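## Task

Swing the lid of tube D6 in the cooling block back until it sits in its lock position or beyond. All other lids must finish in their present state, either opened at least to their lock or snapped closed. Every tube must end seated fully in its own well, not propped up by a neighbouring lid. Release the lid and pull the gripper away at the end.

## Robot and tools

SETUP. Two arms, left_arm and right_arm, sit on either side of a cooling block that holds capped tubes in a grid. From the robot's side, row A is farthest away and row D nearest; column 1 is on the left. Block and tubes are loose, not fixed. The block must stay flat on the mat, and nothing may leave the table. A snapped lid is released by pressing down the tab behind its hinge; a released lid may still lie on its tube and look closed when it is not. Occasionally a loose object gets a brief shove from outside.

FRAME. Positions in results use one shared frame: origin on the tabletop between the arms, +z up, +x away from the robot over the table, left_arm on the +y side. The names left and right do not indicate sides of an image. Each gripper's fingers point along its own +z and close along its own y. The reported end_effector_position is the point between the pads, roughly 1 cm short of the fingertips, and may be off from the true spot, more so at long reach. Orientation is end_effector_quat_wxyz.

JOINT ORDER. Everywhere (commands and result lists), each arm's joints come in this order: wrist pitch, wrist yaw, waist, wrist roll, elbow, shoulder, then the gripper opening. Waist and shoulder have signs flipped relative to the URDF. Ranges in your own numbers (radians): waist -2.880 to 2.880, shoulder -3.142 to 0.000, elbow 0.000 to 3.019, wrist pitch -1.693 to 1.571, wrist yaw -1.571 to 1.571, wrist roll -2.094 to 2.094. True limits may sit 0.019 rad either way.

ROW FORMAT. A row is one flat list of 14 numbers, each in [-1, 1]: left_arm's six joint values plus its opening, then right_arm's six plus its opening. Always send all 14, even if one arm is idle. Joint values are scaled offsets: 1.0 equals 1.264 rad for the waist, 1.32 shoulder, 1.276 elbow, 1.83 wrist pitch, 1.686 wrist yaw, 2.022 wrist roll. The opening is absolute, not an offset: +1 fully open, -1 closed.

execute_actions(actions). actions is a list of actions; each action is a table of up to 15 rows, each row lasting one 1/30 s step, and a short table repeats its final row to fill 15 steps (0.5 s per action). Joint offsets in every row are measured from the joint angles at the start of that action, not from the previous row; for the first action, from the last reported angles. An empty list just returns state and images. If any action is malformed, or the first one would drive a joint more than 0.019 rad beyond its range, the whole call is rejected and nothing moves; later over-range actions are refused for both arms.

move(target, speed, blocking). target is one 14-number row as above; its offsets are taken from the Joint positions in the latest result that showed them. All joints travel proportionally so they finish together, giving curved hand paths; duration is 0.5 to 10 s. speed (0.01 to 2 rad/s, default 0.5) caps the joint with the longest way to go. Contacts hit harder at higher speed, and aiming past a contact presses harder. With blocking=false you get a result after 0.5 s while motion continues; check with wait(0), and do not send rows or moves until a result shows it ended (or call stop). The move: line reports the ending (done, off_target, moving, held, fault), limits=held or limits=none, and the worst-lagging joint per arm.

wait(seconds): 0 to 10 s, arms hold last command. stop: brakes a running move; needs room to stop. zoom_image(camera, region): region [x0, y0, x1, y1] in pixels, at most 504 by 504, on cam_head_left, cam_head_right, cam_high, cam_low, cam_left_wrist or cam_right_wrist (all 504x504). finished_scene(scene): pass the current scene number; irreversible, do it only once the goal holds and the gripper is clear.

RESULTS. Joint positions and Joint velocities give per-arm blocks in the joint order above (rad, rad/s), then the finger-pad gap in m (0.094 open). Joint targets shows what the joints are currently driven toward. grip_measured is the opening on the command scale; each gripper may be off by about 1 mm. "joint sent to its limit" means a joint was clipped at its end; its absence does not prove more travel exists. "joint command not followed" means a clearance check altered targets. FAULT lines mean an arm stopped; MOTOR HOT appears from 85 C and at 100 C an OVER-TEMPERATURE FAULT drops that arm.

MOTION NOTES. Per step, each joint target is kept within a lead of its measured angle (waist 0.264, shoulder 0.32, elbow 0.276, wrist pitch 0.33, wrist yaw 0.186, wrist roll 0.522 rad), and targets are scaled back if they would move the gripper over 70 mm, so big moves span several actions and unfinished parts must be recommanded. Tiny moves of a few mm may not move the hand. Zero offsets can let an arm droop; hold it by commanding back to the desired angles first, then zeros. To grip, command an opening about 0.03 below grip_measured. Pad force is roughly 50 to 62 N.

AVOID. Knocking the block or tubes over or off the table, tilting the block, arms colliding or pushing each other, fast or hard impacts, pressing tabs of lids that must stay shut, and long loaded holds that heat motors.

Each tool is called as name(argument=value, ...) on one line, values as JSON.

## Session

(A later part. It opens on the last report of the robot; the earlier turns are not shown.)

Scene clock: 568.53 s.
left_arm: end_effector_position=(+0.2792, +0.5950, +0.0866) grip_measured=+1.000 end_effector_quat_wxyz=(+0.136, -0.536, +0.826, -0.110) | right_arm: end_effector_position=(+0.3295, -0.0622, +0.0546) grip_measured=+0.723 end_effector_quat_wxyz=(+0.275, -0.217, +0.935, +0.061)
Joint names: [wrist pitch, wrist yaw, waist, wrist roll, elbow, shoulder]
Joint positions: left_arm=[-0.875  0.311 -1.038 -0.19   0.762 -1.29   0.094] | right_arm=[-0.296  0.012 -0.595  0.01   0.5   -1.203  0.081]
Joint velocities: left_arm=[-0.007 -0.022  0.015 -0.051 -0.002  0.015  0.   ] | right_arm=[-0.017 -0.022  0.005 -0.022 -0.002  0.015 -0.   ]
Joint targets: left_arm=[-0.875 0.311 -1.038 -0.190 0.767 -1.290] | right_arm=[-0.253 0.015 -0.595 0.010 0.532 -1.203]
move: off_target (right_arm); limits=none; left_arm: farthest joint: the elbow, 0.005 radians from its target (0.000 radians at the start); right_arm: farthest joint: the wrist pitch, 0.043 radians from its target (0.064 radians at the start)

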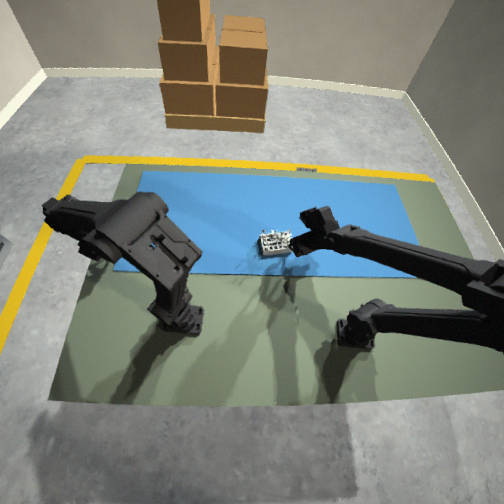

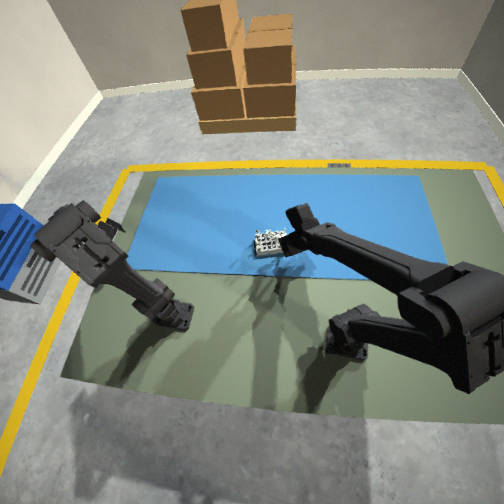

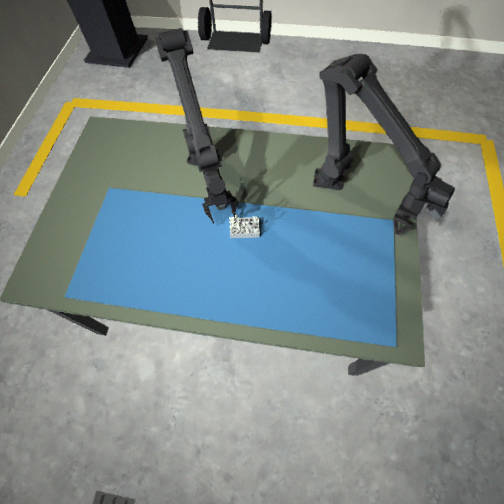

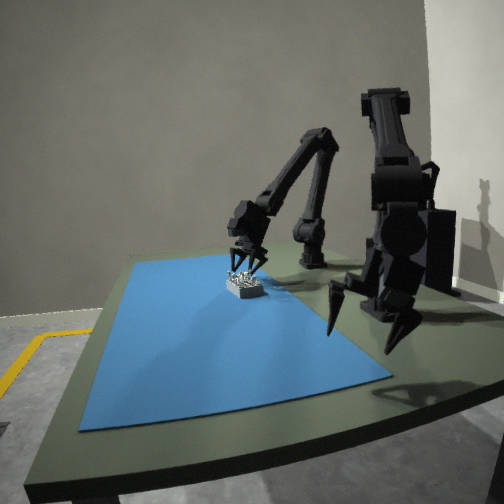

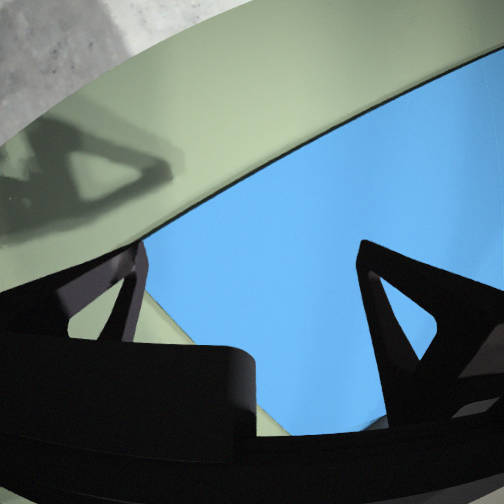

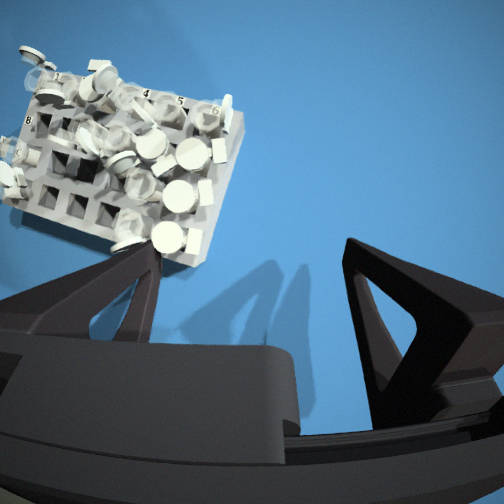

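move(target=[0,0,0,0,0,0,1, 0.02,0,0,0,0.025,0.03,0.64], speed=0.03)

zoom_image(camera="cam_right_wrist", region=[60,120,260,320])

Scene clock: 578.47 s.
left_arm: end_effector_position=(+0.2780, +0.5931, +0.0846) grip_measured=+1.000 end_effector_quat_wxyz=(+0.134, -0.536, +0.826, -0.111) | right_arm: end_effector_position=(+0.3305, -0.0615, +0.0613) grip_measured=+0.643 end_effector_quat_wxyz=(+0.284, -0.216, +0.932, +0.064)
Joint names: [wrist pitch, wrist yaw, waist, wrist roll, elbow, shoulder]
Joint positions: left_arm=[-0.875  0.311 -1.038 -0.19   0.757 -1.29   0.094] | right_arm=[-0.296  0.011 -0.595  0.01   0.5   -1.183  0.077]
Joint velocities: left_arm=[-0.007 -0.037 -0.005  0.051 -0.017 -0.005  0.   ] | right_arm=[-0.002  0.037  0.005 -0.051 -0.017  0.005 -0.001]
Joint targets: left_arm=[-0.875 0.311 -1.038 -0.190 0.762 -1.290] | right_arm=[-0.260 0.012 -0.595 0.010 0.532 -1.163]
move: off_target (right_arm); limits=none; left_arm: farthest joint: the elbow, 0.005 radians from its target (0.000 radians at the start); right_arm: farthest joint: the wrist pitch, 0.037 radians from its target (0.037 radians at the start)

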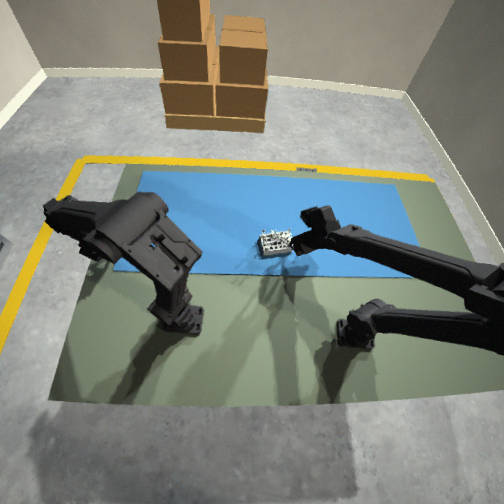

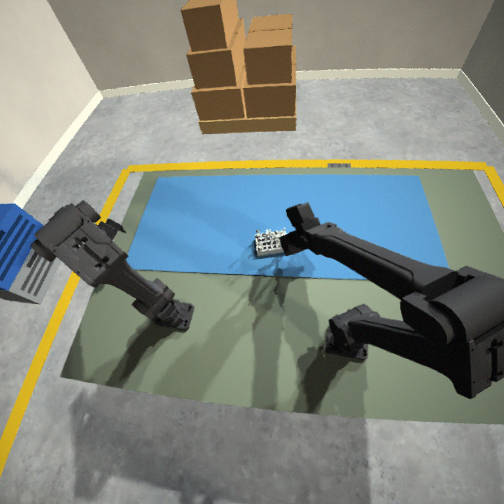

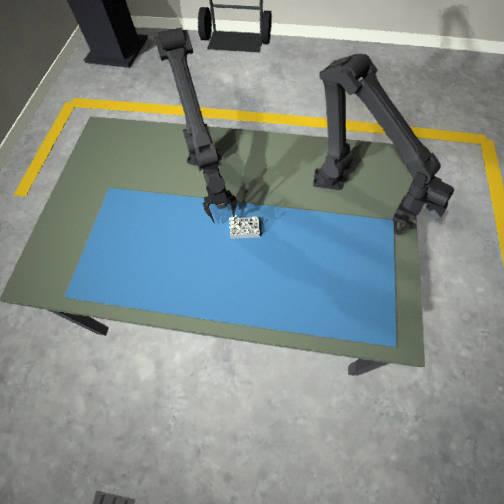

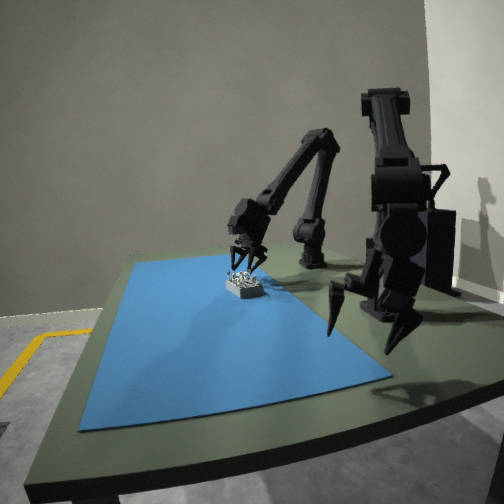

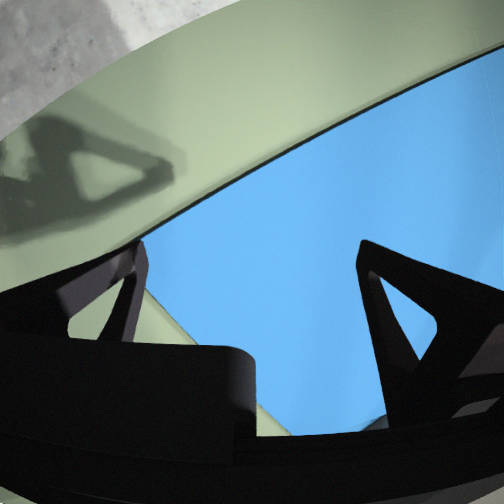

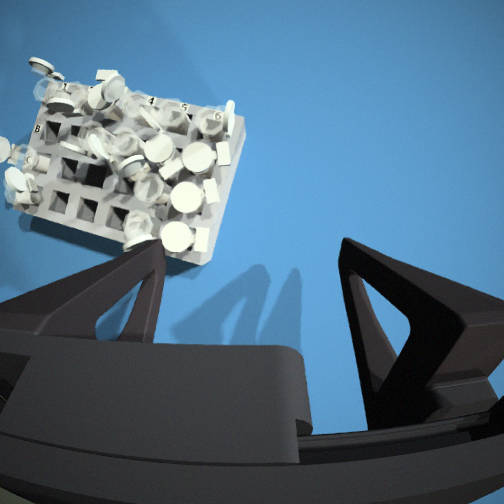

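Region (60, 120, 260, 320) of cam_right_wrist's 504x504 image, scaled by 2.520, with more detail than that image has.

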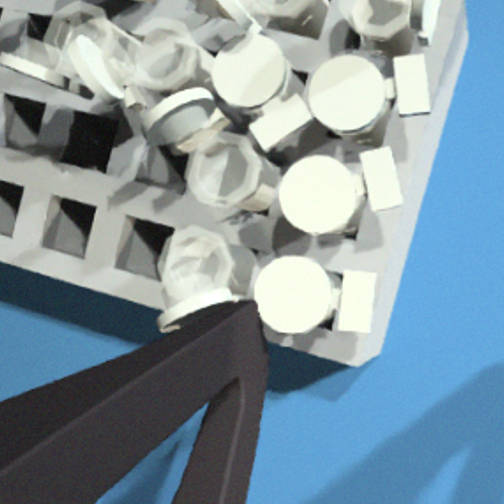

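move(target=[0,0,0,0,0,0,1, -0.045,0,0,0,0.025,0,0.64], speed=0.04)

move(target=[0,0,0,0,0,0,1, 0,0,0.022,0,0.025,-0.032,0.64], speed=0.04)

zoom_image(camera="cam_right_wrist", region=[60,120,260,320])

Scene clock: 597.33 s.
left_arm: end_effector_position=(+0.2768, +0.5913, +0.0828) grip_measured=+1.000 end_effector_quat_wxyz=(+0.132, -0.536, +0.826, -0.112) | right_arm: end_effector_position=(+0.3178, -0.0680, +0.0522) grip_measured=+0.643 end_effector_quat_wxyz=(+0.253, -0.218, +0.941, +0.056)
Joint names: [wrist pitch, wrist yaw, waist, wrist roll, elbow, shoulder]
Joint positions: left_arm=[-0.875  0.311 -1.038 -0.19   0.752 -1.29   0.094] | right_arm=[-0.362  0.011 -0.595  0.01   0.499 -1.183  0.077]
Joint velocities: left_arm=[ 0.017 -0.007  0.005 -0.037 -0.007 -0.005  0.   ] | right_arm=[-0.002  0.007  0.015 -0.037 -0.002  0.005 -0.   ]
Joint targets: left_arm=[-0.875 0.311 -1.038 -0.190 0.757 -1.290] | right_arm=[-0.378 0.011 -0.595 0.010 0.531 -1.183]
move: off_target (right_arm); limits=none; left_arm: farthest joint: the elbow, 0.005 radians from its target (0.000 radians at the start); right_arm: farthest joint: the elbow, 0.033 radians from its target (0.032 radians at the start)

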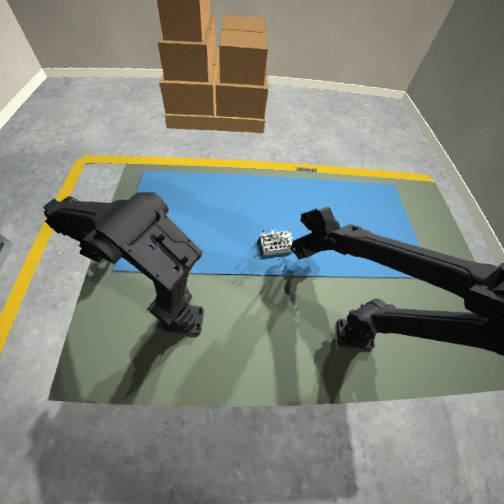

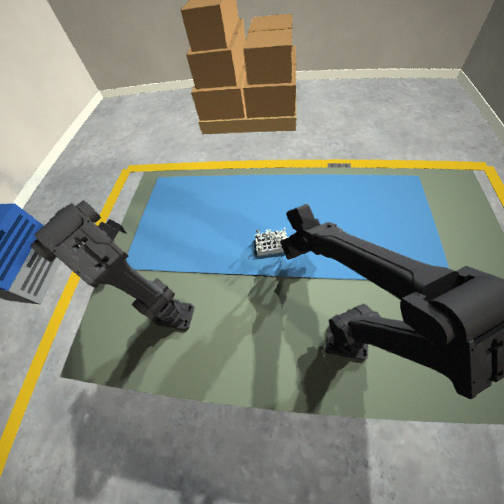

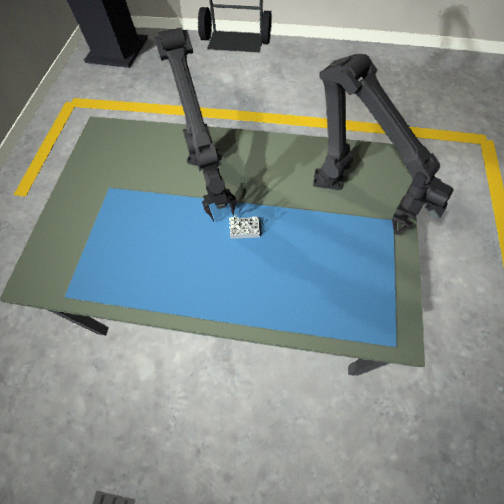

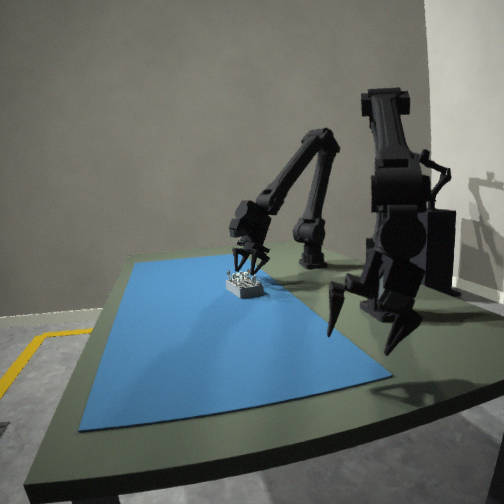

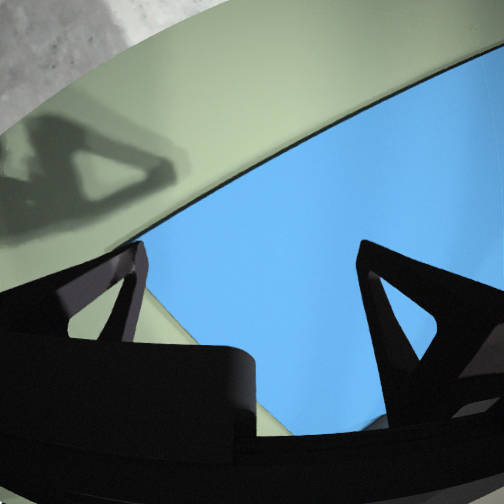

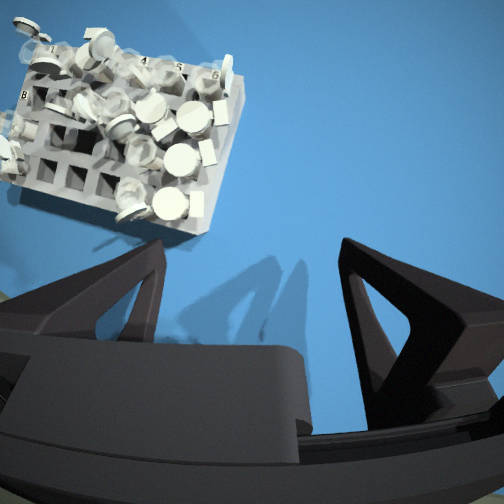

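Scene clock: 598.67 s.
left_arm: end_effector_position=(+0.2757, +0.5896, +0.0811) grip_measured=+1.000 end_effector_quat_wxyz=(+0.130, -0.537, +0.826, -0.113) | right_arm: end_effector_position=(+0.3178, -0.0745, +0.0409) grip_measured=+0.643 end_effector_quat_wxyz=(+0.237, -0.212, +0.947, +0.050)
Joint names: [wrist pitch, wrist yaw, waist, wrist roll, elbow, shoulder]
Joint positions: left_arm=[-0.875  0.311 -1.038 -0.19   0.747 -1.29   0.094] | right_arm=[-0.362  0.011 -0.579  0.01   0.499 -1.217  0.077]
Joint velocities: left_arm=[ 0.012  0.022  0.005 -0.022 -0.017  0.005  0.   ] | right_arm=[ 0.002 -0.037  0.005 -0.007 -0.002 -0.005  0.   ]
Joint targets: left_arm=[-0.875 0.311 -1.038 -0.190 0.752 -1.290] | right_arm=[-0.362 0.011 -0.568 0.010 0.531 -1.226]
move: off_target (right_arm); limits=none; left_arm: farthest joint: the elbow, 0.005 radians from its target (0.000 radians at the start); right_arm: farthest joint: the elbow, 0.032 radians from its target (0.032 radians at the start)

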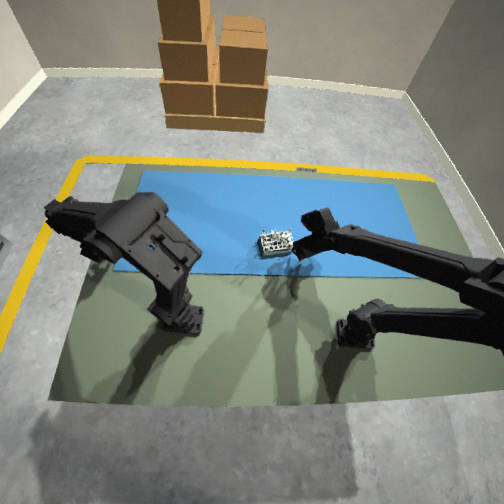

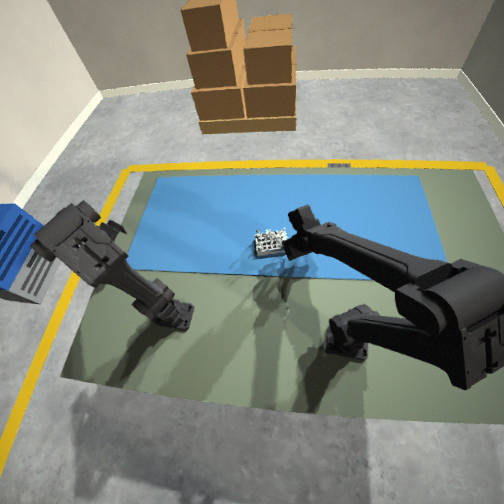

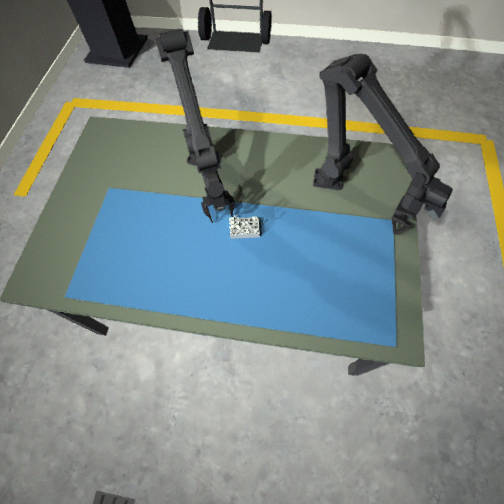

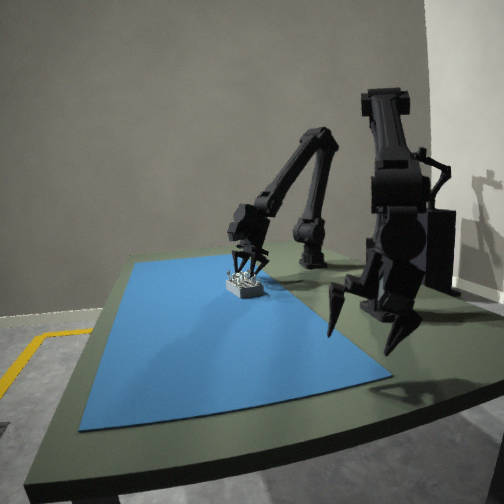

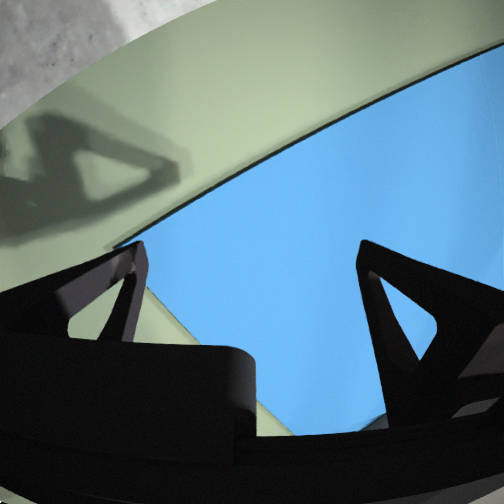

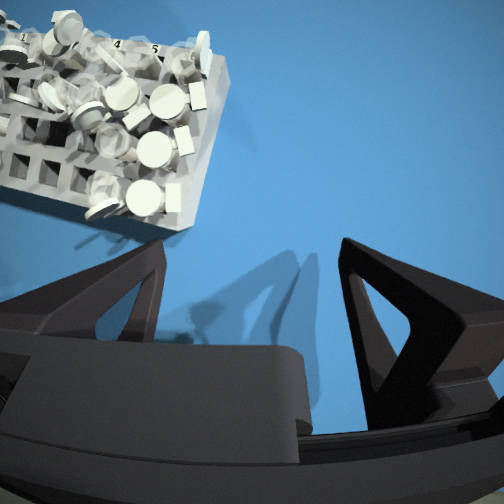

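Region (60, 120, 260, 320) of cam_right_wrist's 504x504 image, scaled by 2.520, with more detail than that image has.

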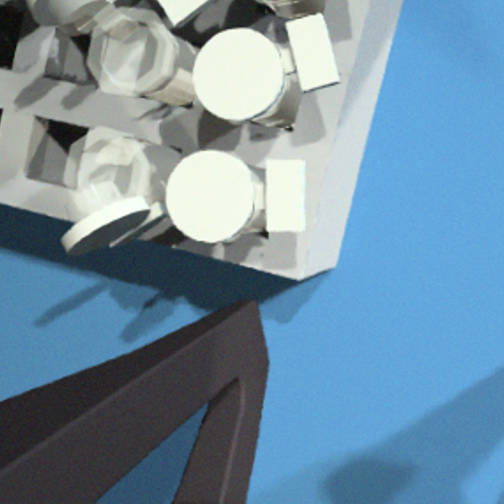

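move(target=[0,0,0,0,0,0,1, 0.06,0,0,0,0.025,0.012,0.72], speed=0.03)

zoom_image(camera="cam_right_wrist", region=[60,120,260,320])

Scene clock: 613.87 s.
left_arm: end_effector_position=(+0.2745, +0.5878, +0.0793) grip_measured=+1.000 end_effector_quat_wxyz=(+0.128, -0.537, +0.826, -0.114) | right_arm: end_effector_position=(+0.3319, -0.0676, +0.0501) grip_measured=+0.717 end_effector_quat_wxyz=(+0.272, -0.209, +0.937, +0.059)
Joint names: [wrist pitch, wrist yaw, waist, wrist roll, elbow, shoulder]
Joint positions: left_arm=[-0.875  0.311 -1.038 -0.19   0.742 -1.29   0.094] | right_arm=[-0.288  0.011 -0.579  0.01   0.499 -1.217  0.081]
Joint velocities: left_arm=[ 0.002  0.037  0.005  0.007 -0.002  0.015  0.   ] | right_arm=[-0.002  0.037 -0.005  0.007 -0.002  0.005  0.   ]
Joint targets: left_arm=[-0.875 0.311 -1.038 -0.190 0.747 -1.290] | right_arm=[-0.253 0.011 -0.579 0.010 0.531 -1.201]
move: off_target (right_arm); limits=none; left_arm: farthest joint: the elbow, 0.005 radians from its target (0.000 radians at the start); right_arm: farthest joint: the wrist pitch, 0.036 radians from its target (0.110 radians at the start)

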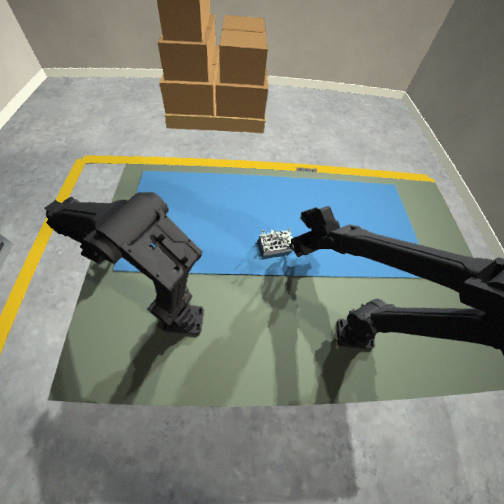

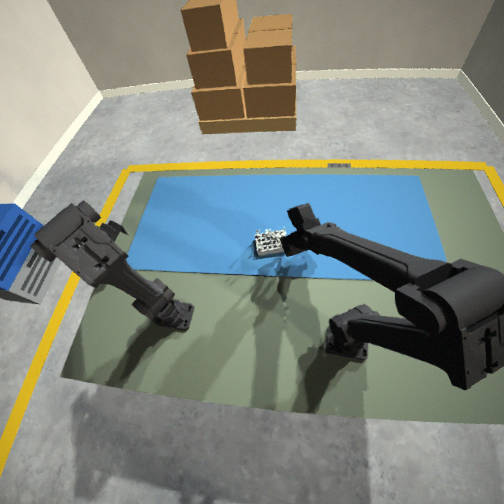

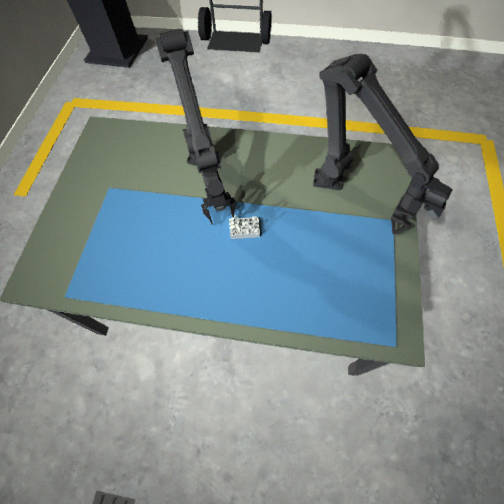

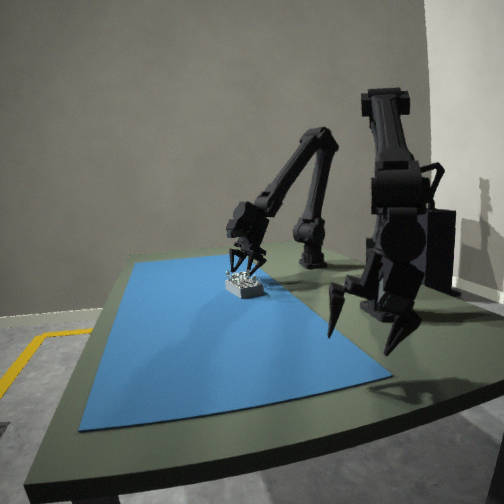

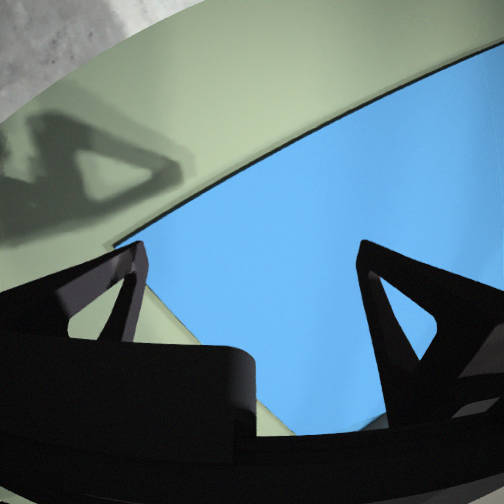

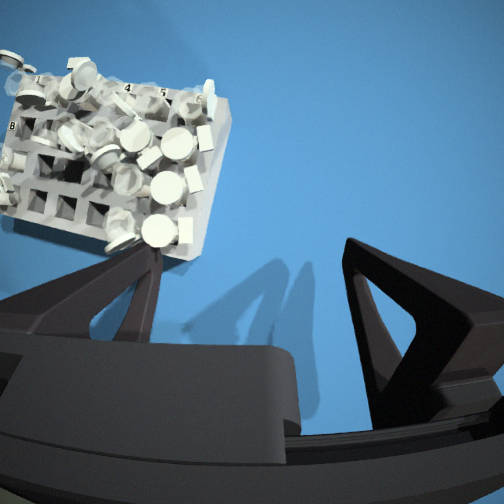

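Region (60, 120, 260, 320) of cam_right_wrist's 504x504 image, scaled by 2.520, with more detail than that image has.

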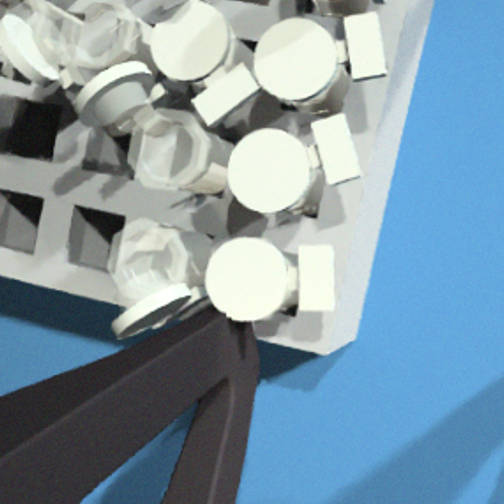

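move(target=[0,0,0,0,0,0,1, 0.015,0,0,0,0.025,0.04,0.72], speed=0.02)

zoom_image(camera="cam_right_wrist", region=[60,120,260,320])

Scene clock: 624.57 s.
left_arm: end_effector_position=(+0.2733, +0.5860, +0.0776) grip_measured=+1.000 end_effector_quat_wxyz=(+0.125, -0.538, +0.826, -0.115) | right_arm: end_effector_position=(+0.3350, -0.0660, +0.0644) grip_measured=+0.717 end_effector_quat_wxyz=(+0.292, -0.208, +0.931, +0.064)
Joint names: [wrist pitch, wrist yaw, waist, wrist roll, elbow, shoulder]
Joint positions: left_arm=[-0.875  0.311 -1.038 -0.19   0.737 -1.29   0.094] | right_arm=[-0.286  0.01  -0.579  0.01   0.499 -1.177  0.081]
Joint velocities: left_arm=[-0.007 -0.007  0.005 -0.11  -0.022  0.005  0.   ] | right_arm=[-0.007 -0.066 -0.005  0.037  0.002  0.005 -0.001]
Joint targets: left_arm=[-0.875 0.311 -1.038 -0.190 0.742 -1.290] | right_arm=[-0.261 0.011 -0.579 0.010 0.531 -1.164]
move: off_target (right_arm); limits=none; left_arm: farthest joint: the elbow, 0.005 radians from its target (0.000 radians at the start); right_arm: farthest joint: the elbow, 0.032 radians from its target (0.032 radians at the start)

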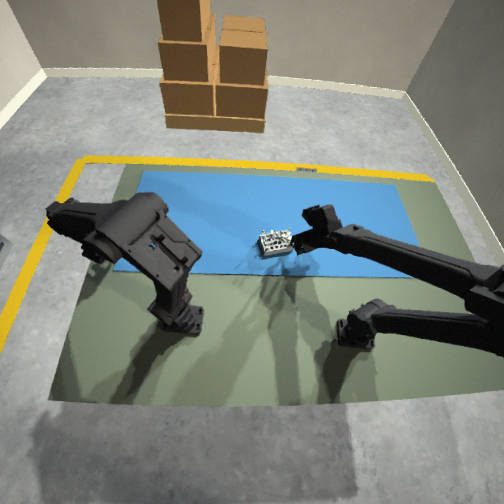

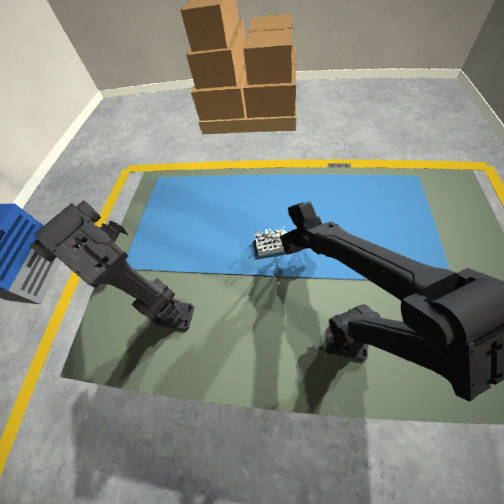

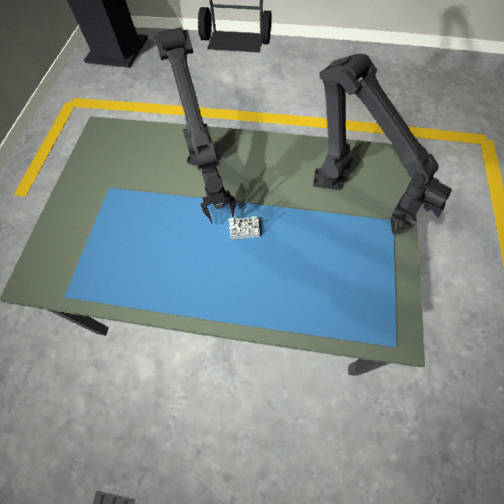

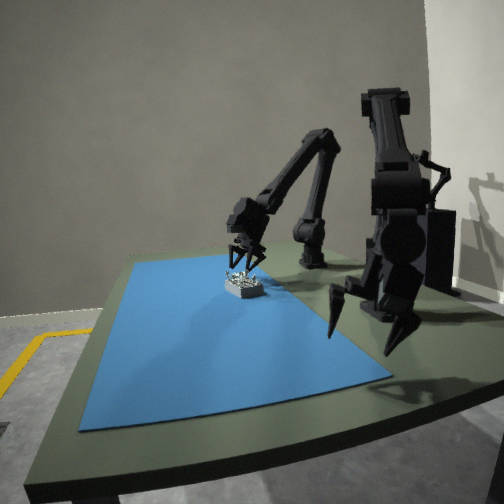

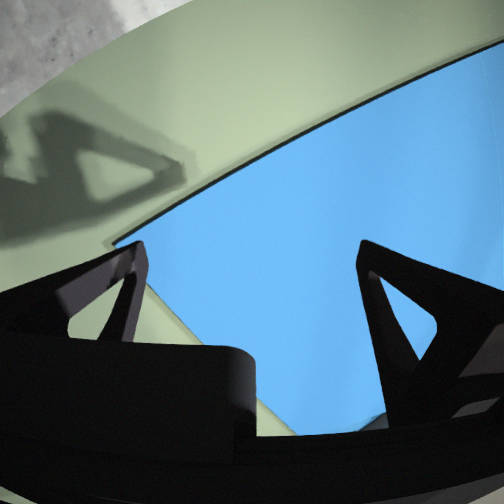

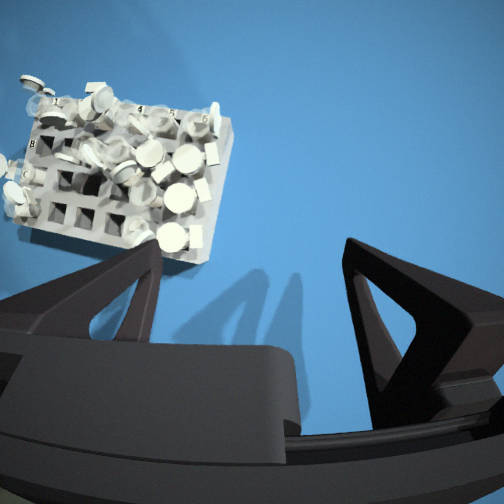

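Region (60, 120, 260, 320) of cam_right_wrist's 504x504 image, scaled by 2.520, with more detail than that image has.

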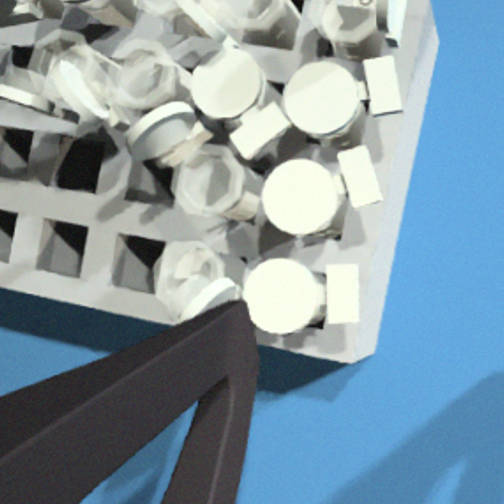

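move(target=[0,0,0,0,0,0,1, -0.05,0,0,0,0.025,0.05,0.72], speed=0.06)

move(target=[0,0,0,0,0,0,1, -0.45,0,0.03,0.11,0.39,-0.25,0.66], speed=0.3, blocking=false)

stop()

Scene clock: 636.80 s.
left_arm: end_effector_position=(+0.2722, +0.5844, +0.0759) grip_measured=+1.000 end_effector_quat_wxyz=(+0.123, -0.538, +0.826, -0.116) | right_arm: end_effector_position=(+0.3242, -0.0713, +0.0728) grip_measured=+0.717 end_effector_quat_wxyz=(+0.282, -0.209, +0.934, +0.061)
Joint names: [wrist pitch, wrist yaw, waist, wrist roll, elbow, shoulder]
Joint positions: left_arm=[-0.875  0.311 -1.038 -0.19   0.733 -1.29   0.094] | right_arm=[-0.361  0.01  -0.579  0.01   0.499 -1.124  0.081]
Joint velocities: left_arm=[-0.012 -0.022  0.005 -0.022 -0.002  0.005  0.   ] | right_arm=[ 0.007  0.037  0.005 -0.022 -0.002  0.015 -0.   ]
Joint targets: left_arm=[-0.875 0.311 -1.038 -0.190 0.737 -1.290] | right_arm=[-0.377 0.010 -0.579 0.010 0.531 -1.111]
move: off_target (right_arm); limits=none; left_arm: farthest joint: the elbow, 0.004 radians from its target (0.000 radians at the start); right_arm: farthest joint: the elbow, 0.032 radians from its target (0.032 radians at the start)

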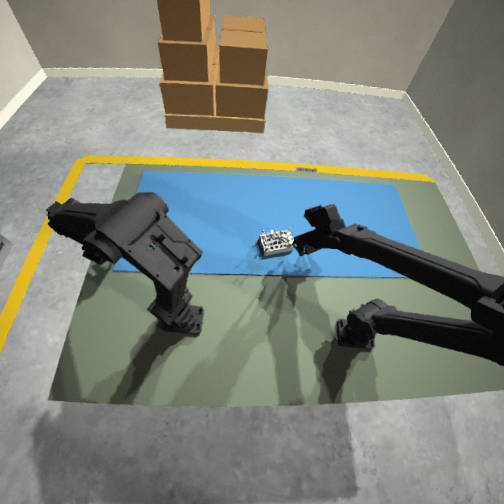

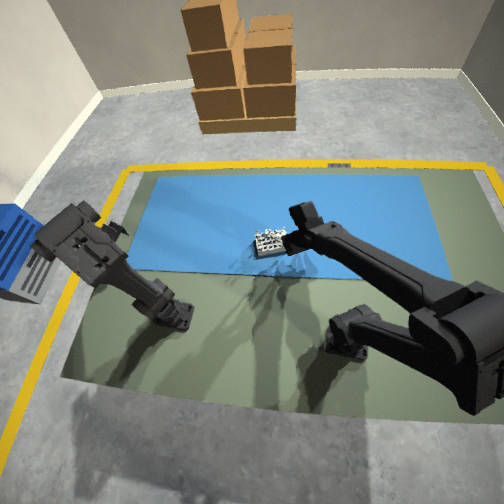

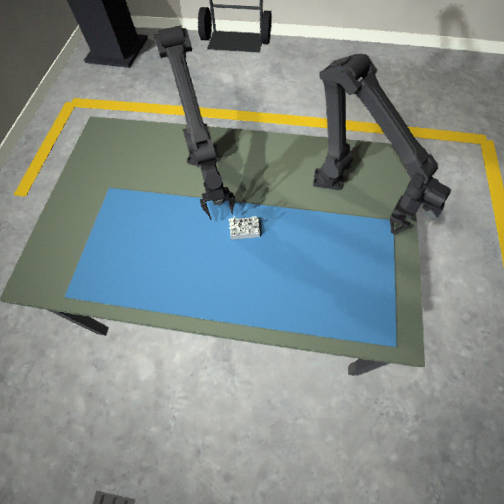

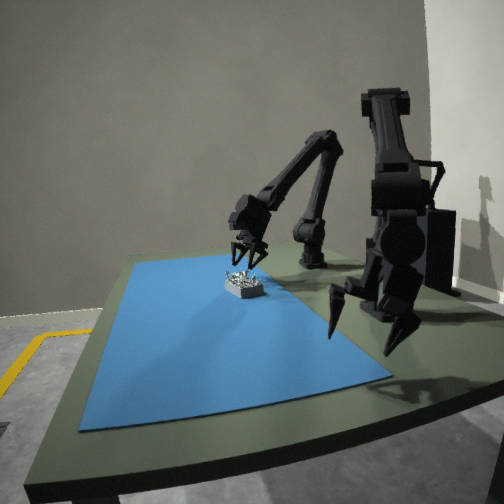

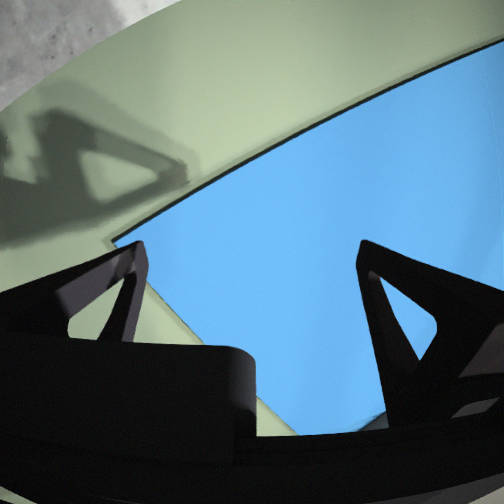

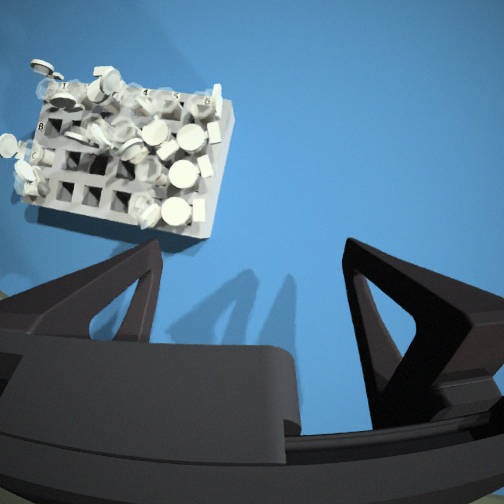

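Scene clock: 637.30 s.
left_arm: end_effector_position=(+0.2710, +0.5826, +0.0742) grip_measured=+1.000 end_effector_quat_wxyz=(+0.121, -0.539, +0.826, -0.117) | right_arm: end_effector_position=(+0.3048, -0.0808, +0.0498) grip_measured=+0.663 end_effector_quat_wxyz=(+0.216, -0.205, +0.953, +0.048)
Joint names: [wrist pitch, wrist yaw, waist, wrist roll, elbow, shoulder]
Joint positions: left_arm=[-0.875  0.311 -1.038 -0.19   0.728 -1.29   0.094] | right_arm=[-0.467  0.01  -0.579  0.027  0.508 -1.166  0.078]
Joint velocities: left_arm=[-0.007  0.007  0.005  0.037  0.007  0.005  0.   ] | right_arm=[-0.305  0.007  0.005  0.095  0.129 -0.142  0.001]
Joint targets: left_arm=[-0.875 0.311 -1.038 -0.190 0.732 -1.290] | right_arm=[-0.500 0.010 -0.572 0.048 0.583 -1.179]
move: running; limits=none; left_arm: farthest joint: the elbow, 0.005 radians from its target (0.000 radians at the start); right_arm: farthest joint: the wrist pitch, 0.717 radians from its target (0.823 radians at the start)

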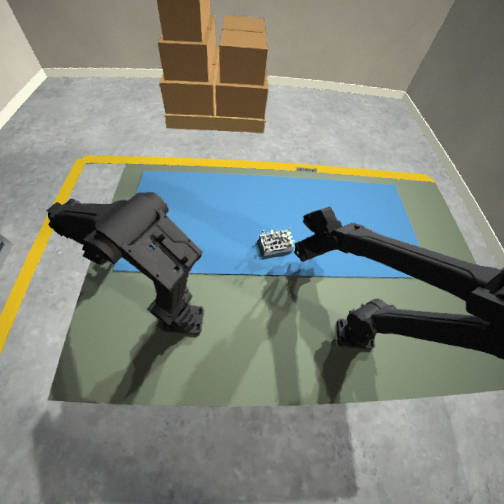

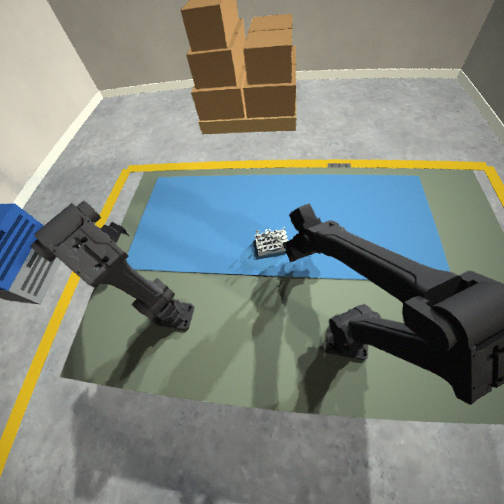

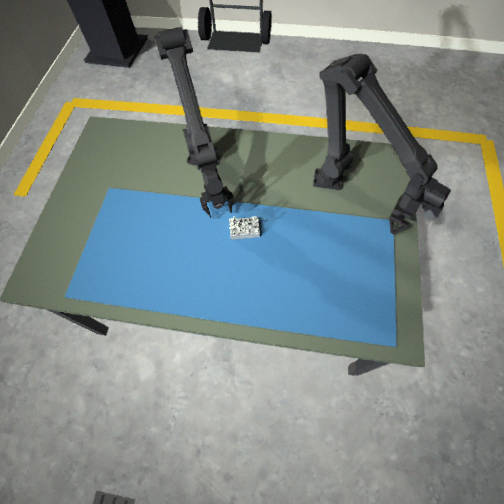

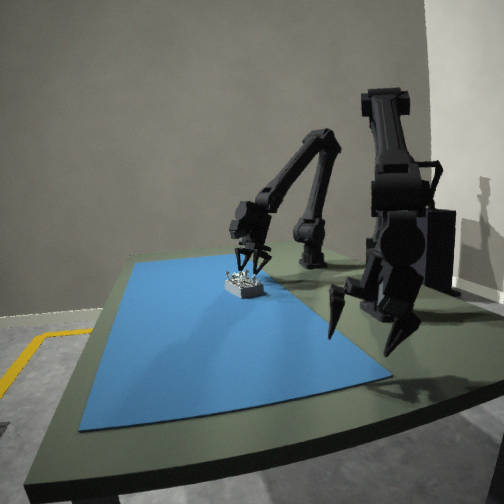

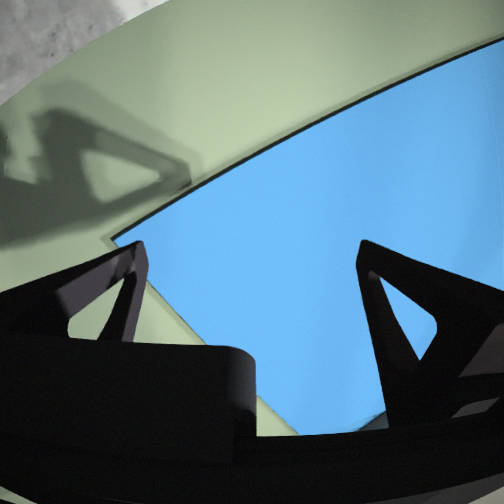

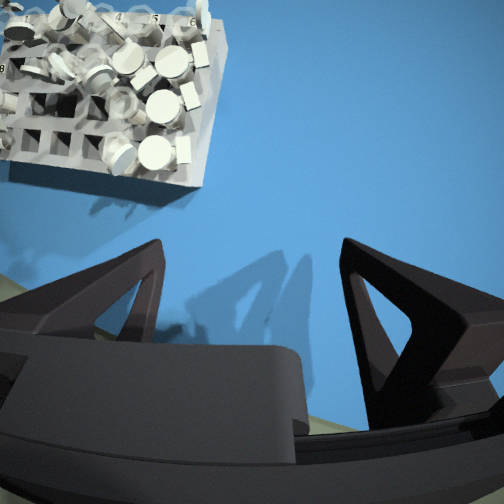

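Scene clock: 637.77 s.
left_arm: end_effector_position=(+0.2710, +0.5826, +0.0742) grip_measured=+1.000 end_effector_quat_wxyz=(+0.121, -0.539, +0.826, -0.117) | right_arm: end_effector_position=(+0.3099, -0.0783, +0.0545) grip_measured=+0.663 end_effector_quat_wxyz=(+0.210, -0.200, +0.956, +0.048)
Joint names: [wrist pitch, wrist yaw, waist, wrist roll, elbow, shoulder]
Joint positions: left_arm=[-0.875  0.311 -1.038 -0.19   0.728 -1.29   0.094] | right_arm=[-0.494  0.01  -0.579  0.039  0.536 -1.178  0.078]
Joint velocities: left_arm=[ 0.017 -0.037  0.005 -0.022 -0.007  0.024  0.   ] | right_arm=[-0.022 -0.022 -0.005 -0.022 -0.007  0.015 -0.   ]
Joint targets: left_arm=[-0.875 0.311 -1.038 -0.190 0.732 -1.290] | right_arm=[-0.510 0.010 -0.572 0.051 0.589 -1.183]
earlier move: stopped; limits=none; left_arm: farthest joint: the elbow, 0.005 radians from its target (0.000 radians at the start); right_arm: farthest joint: the wrist pitch, 0.690 radians from its target (0.823 radians at the start)

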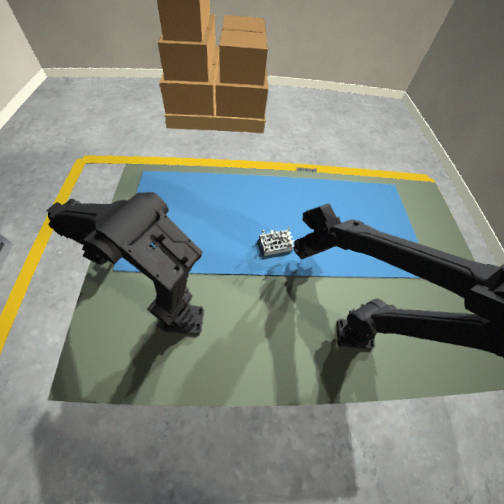

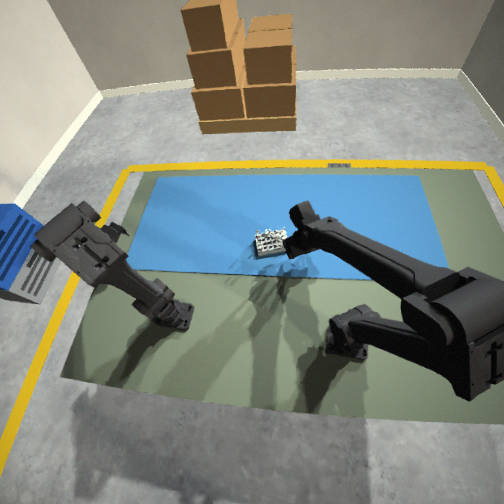

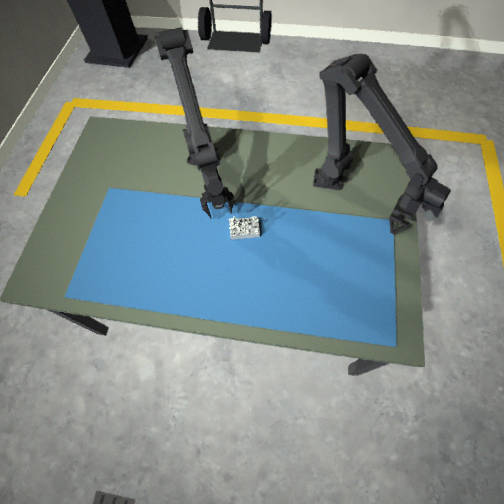

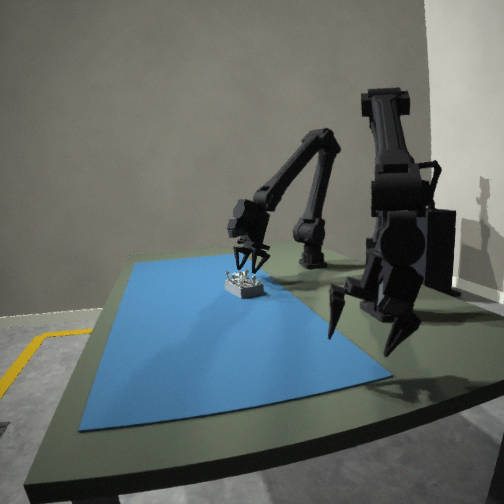

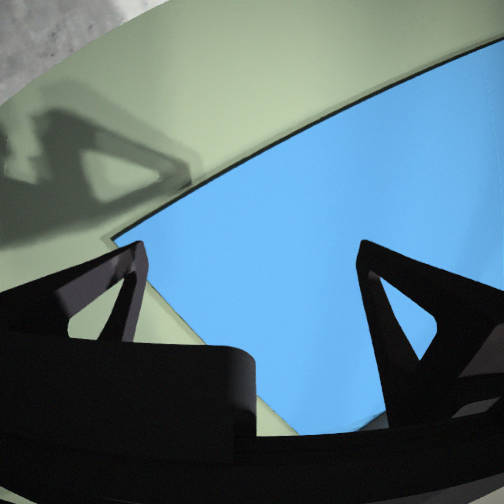

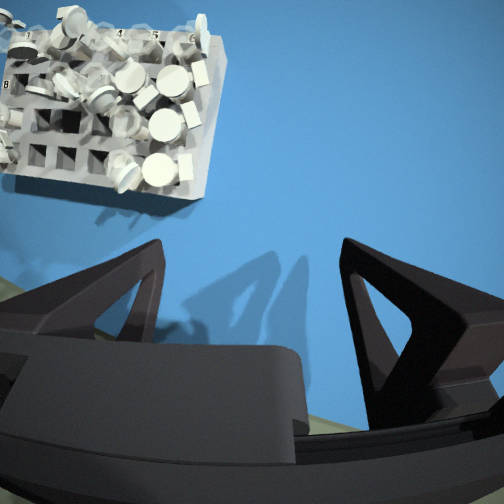

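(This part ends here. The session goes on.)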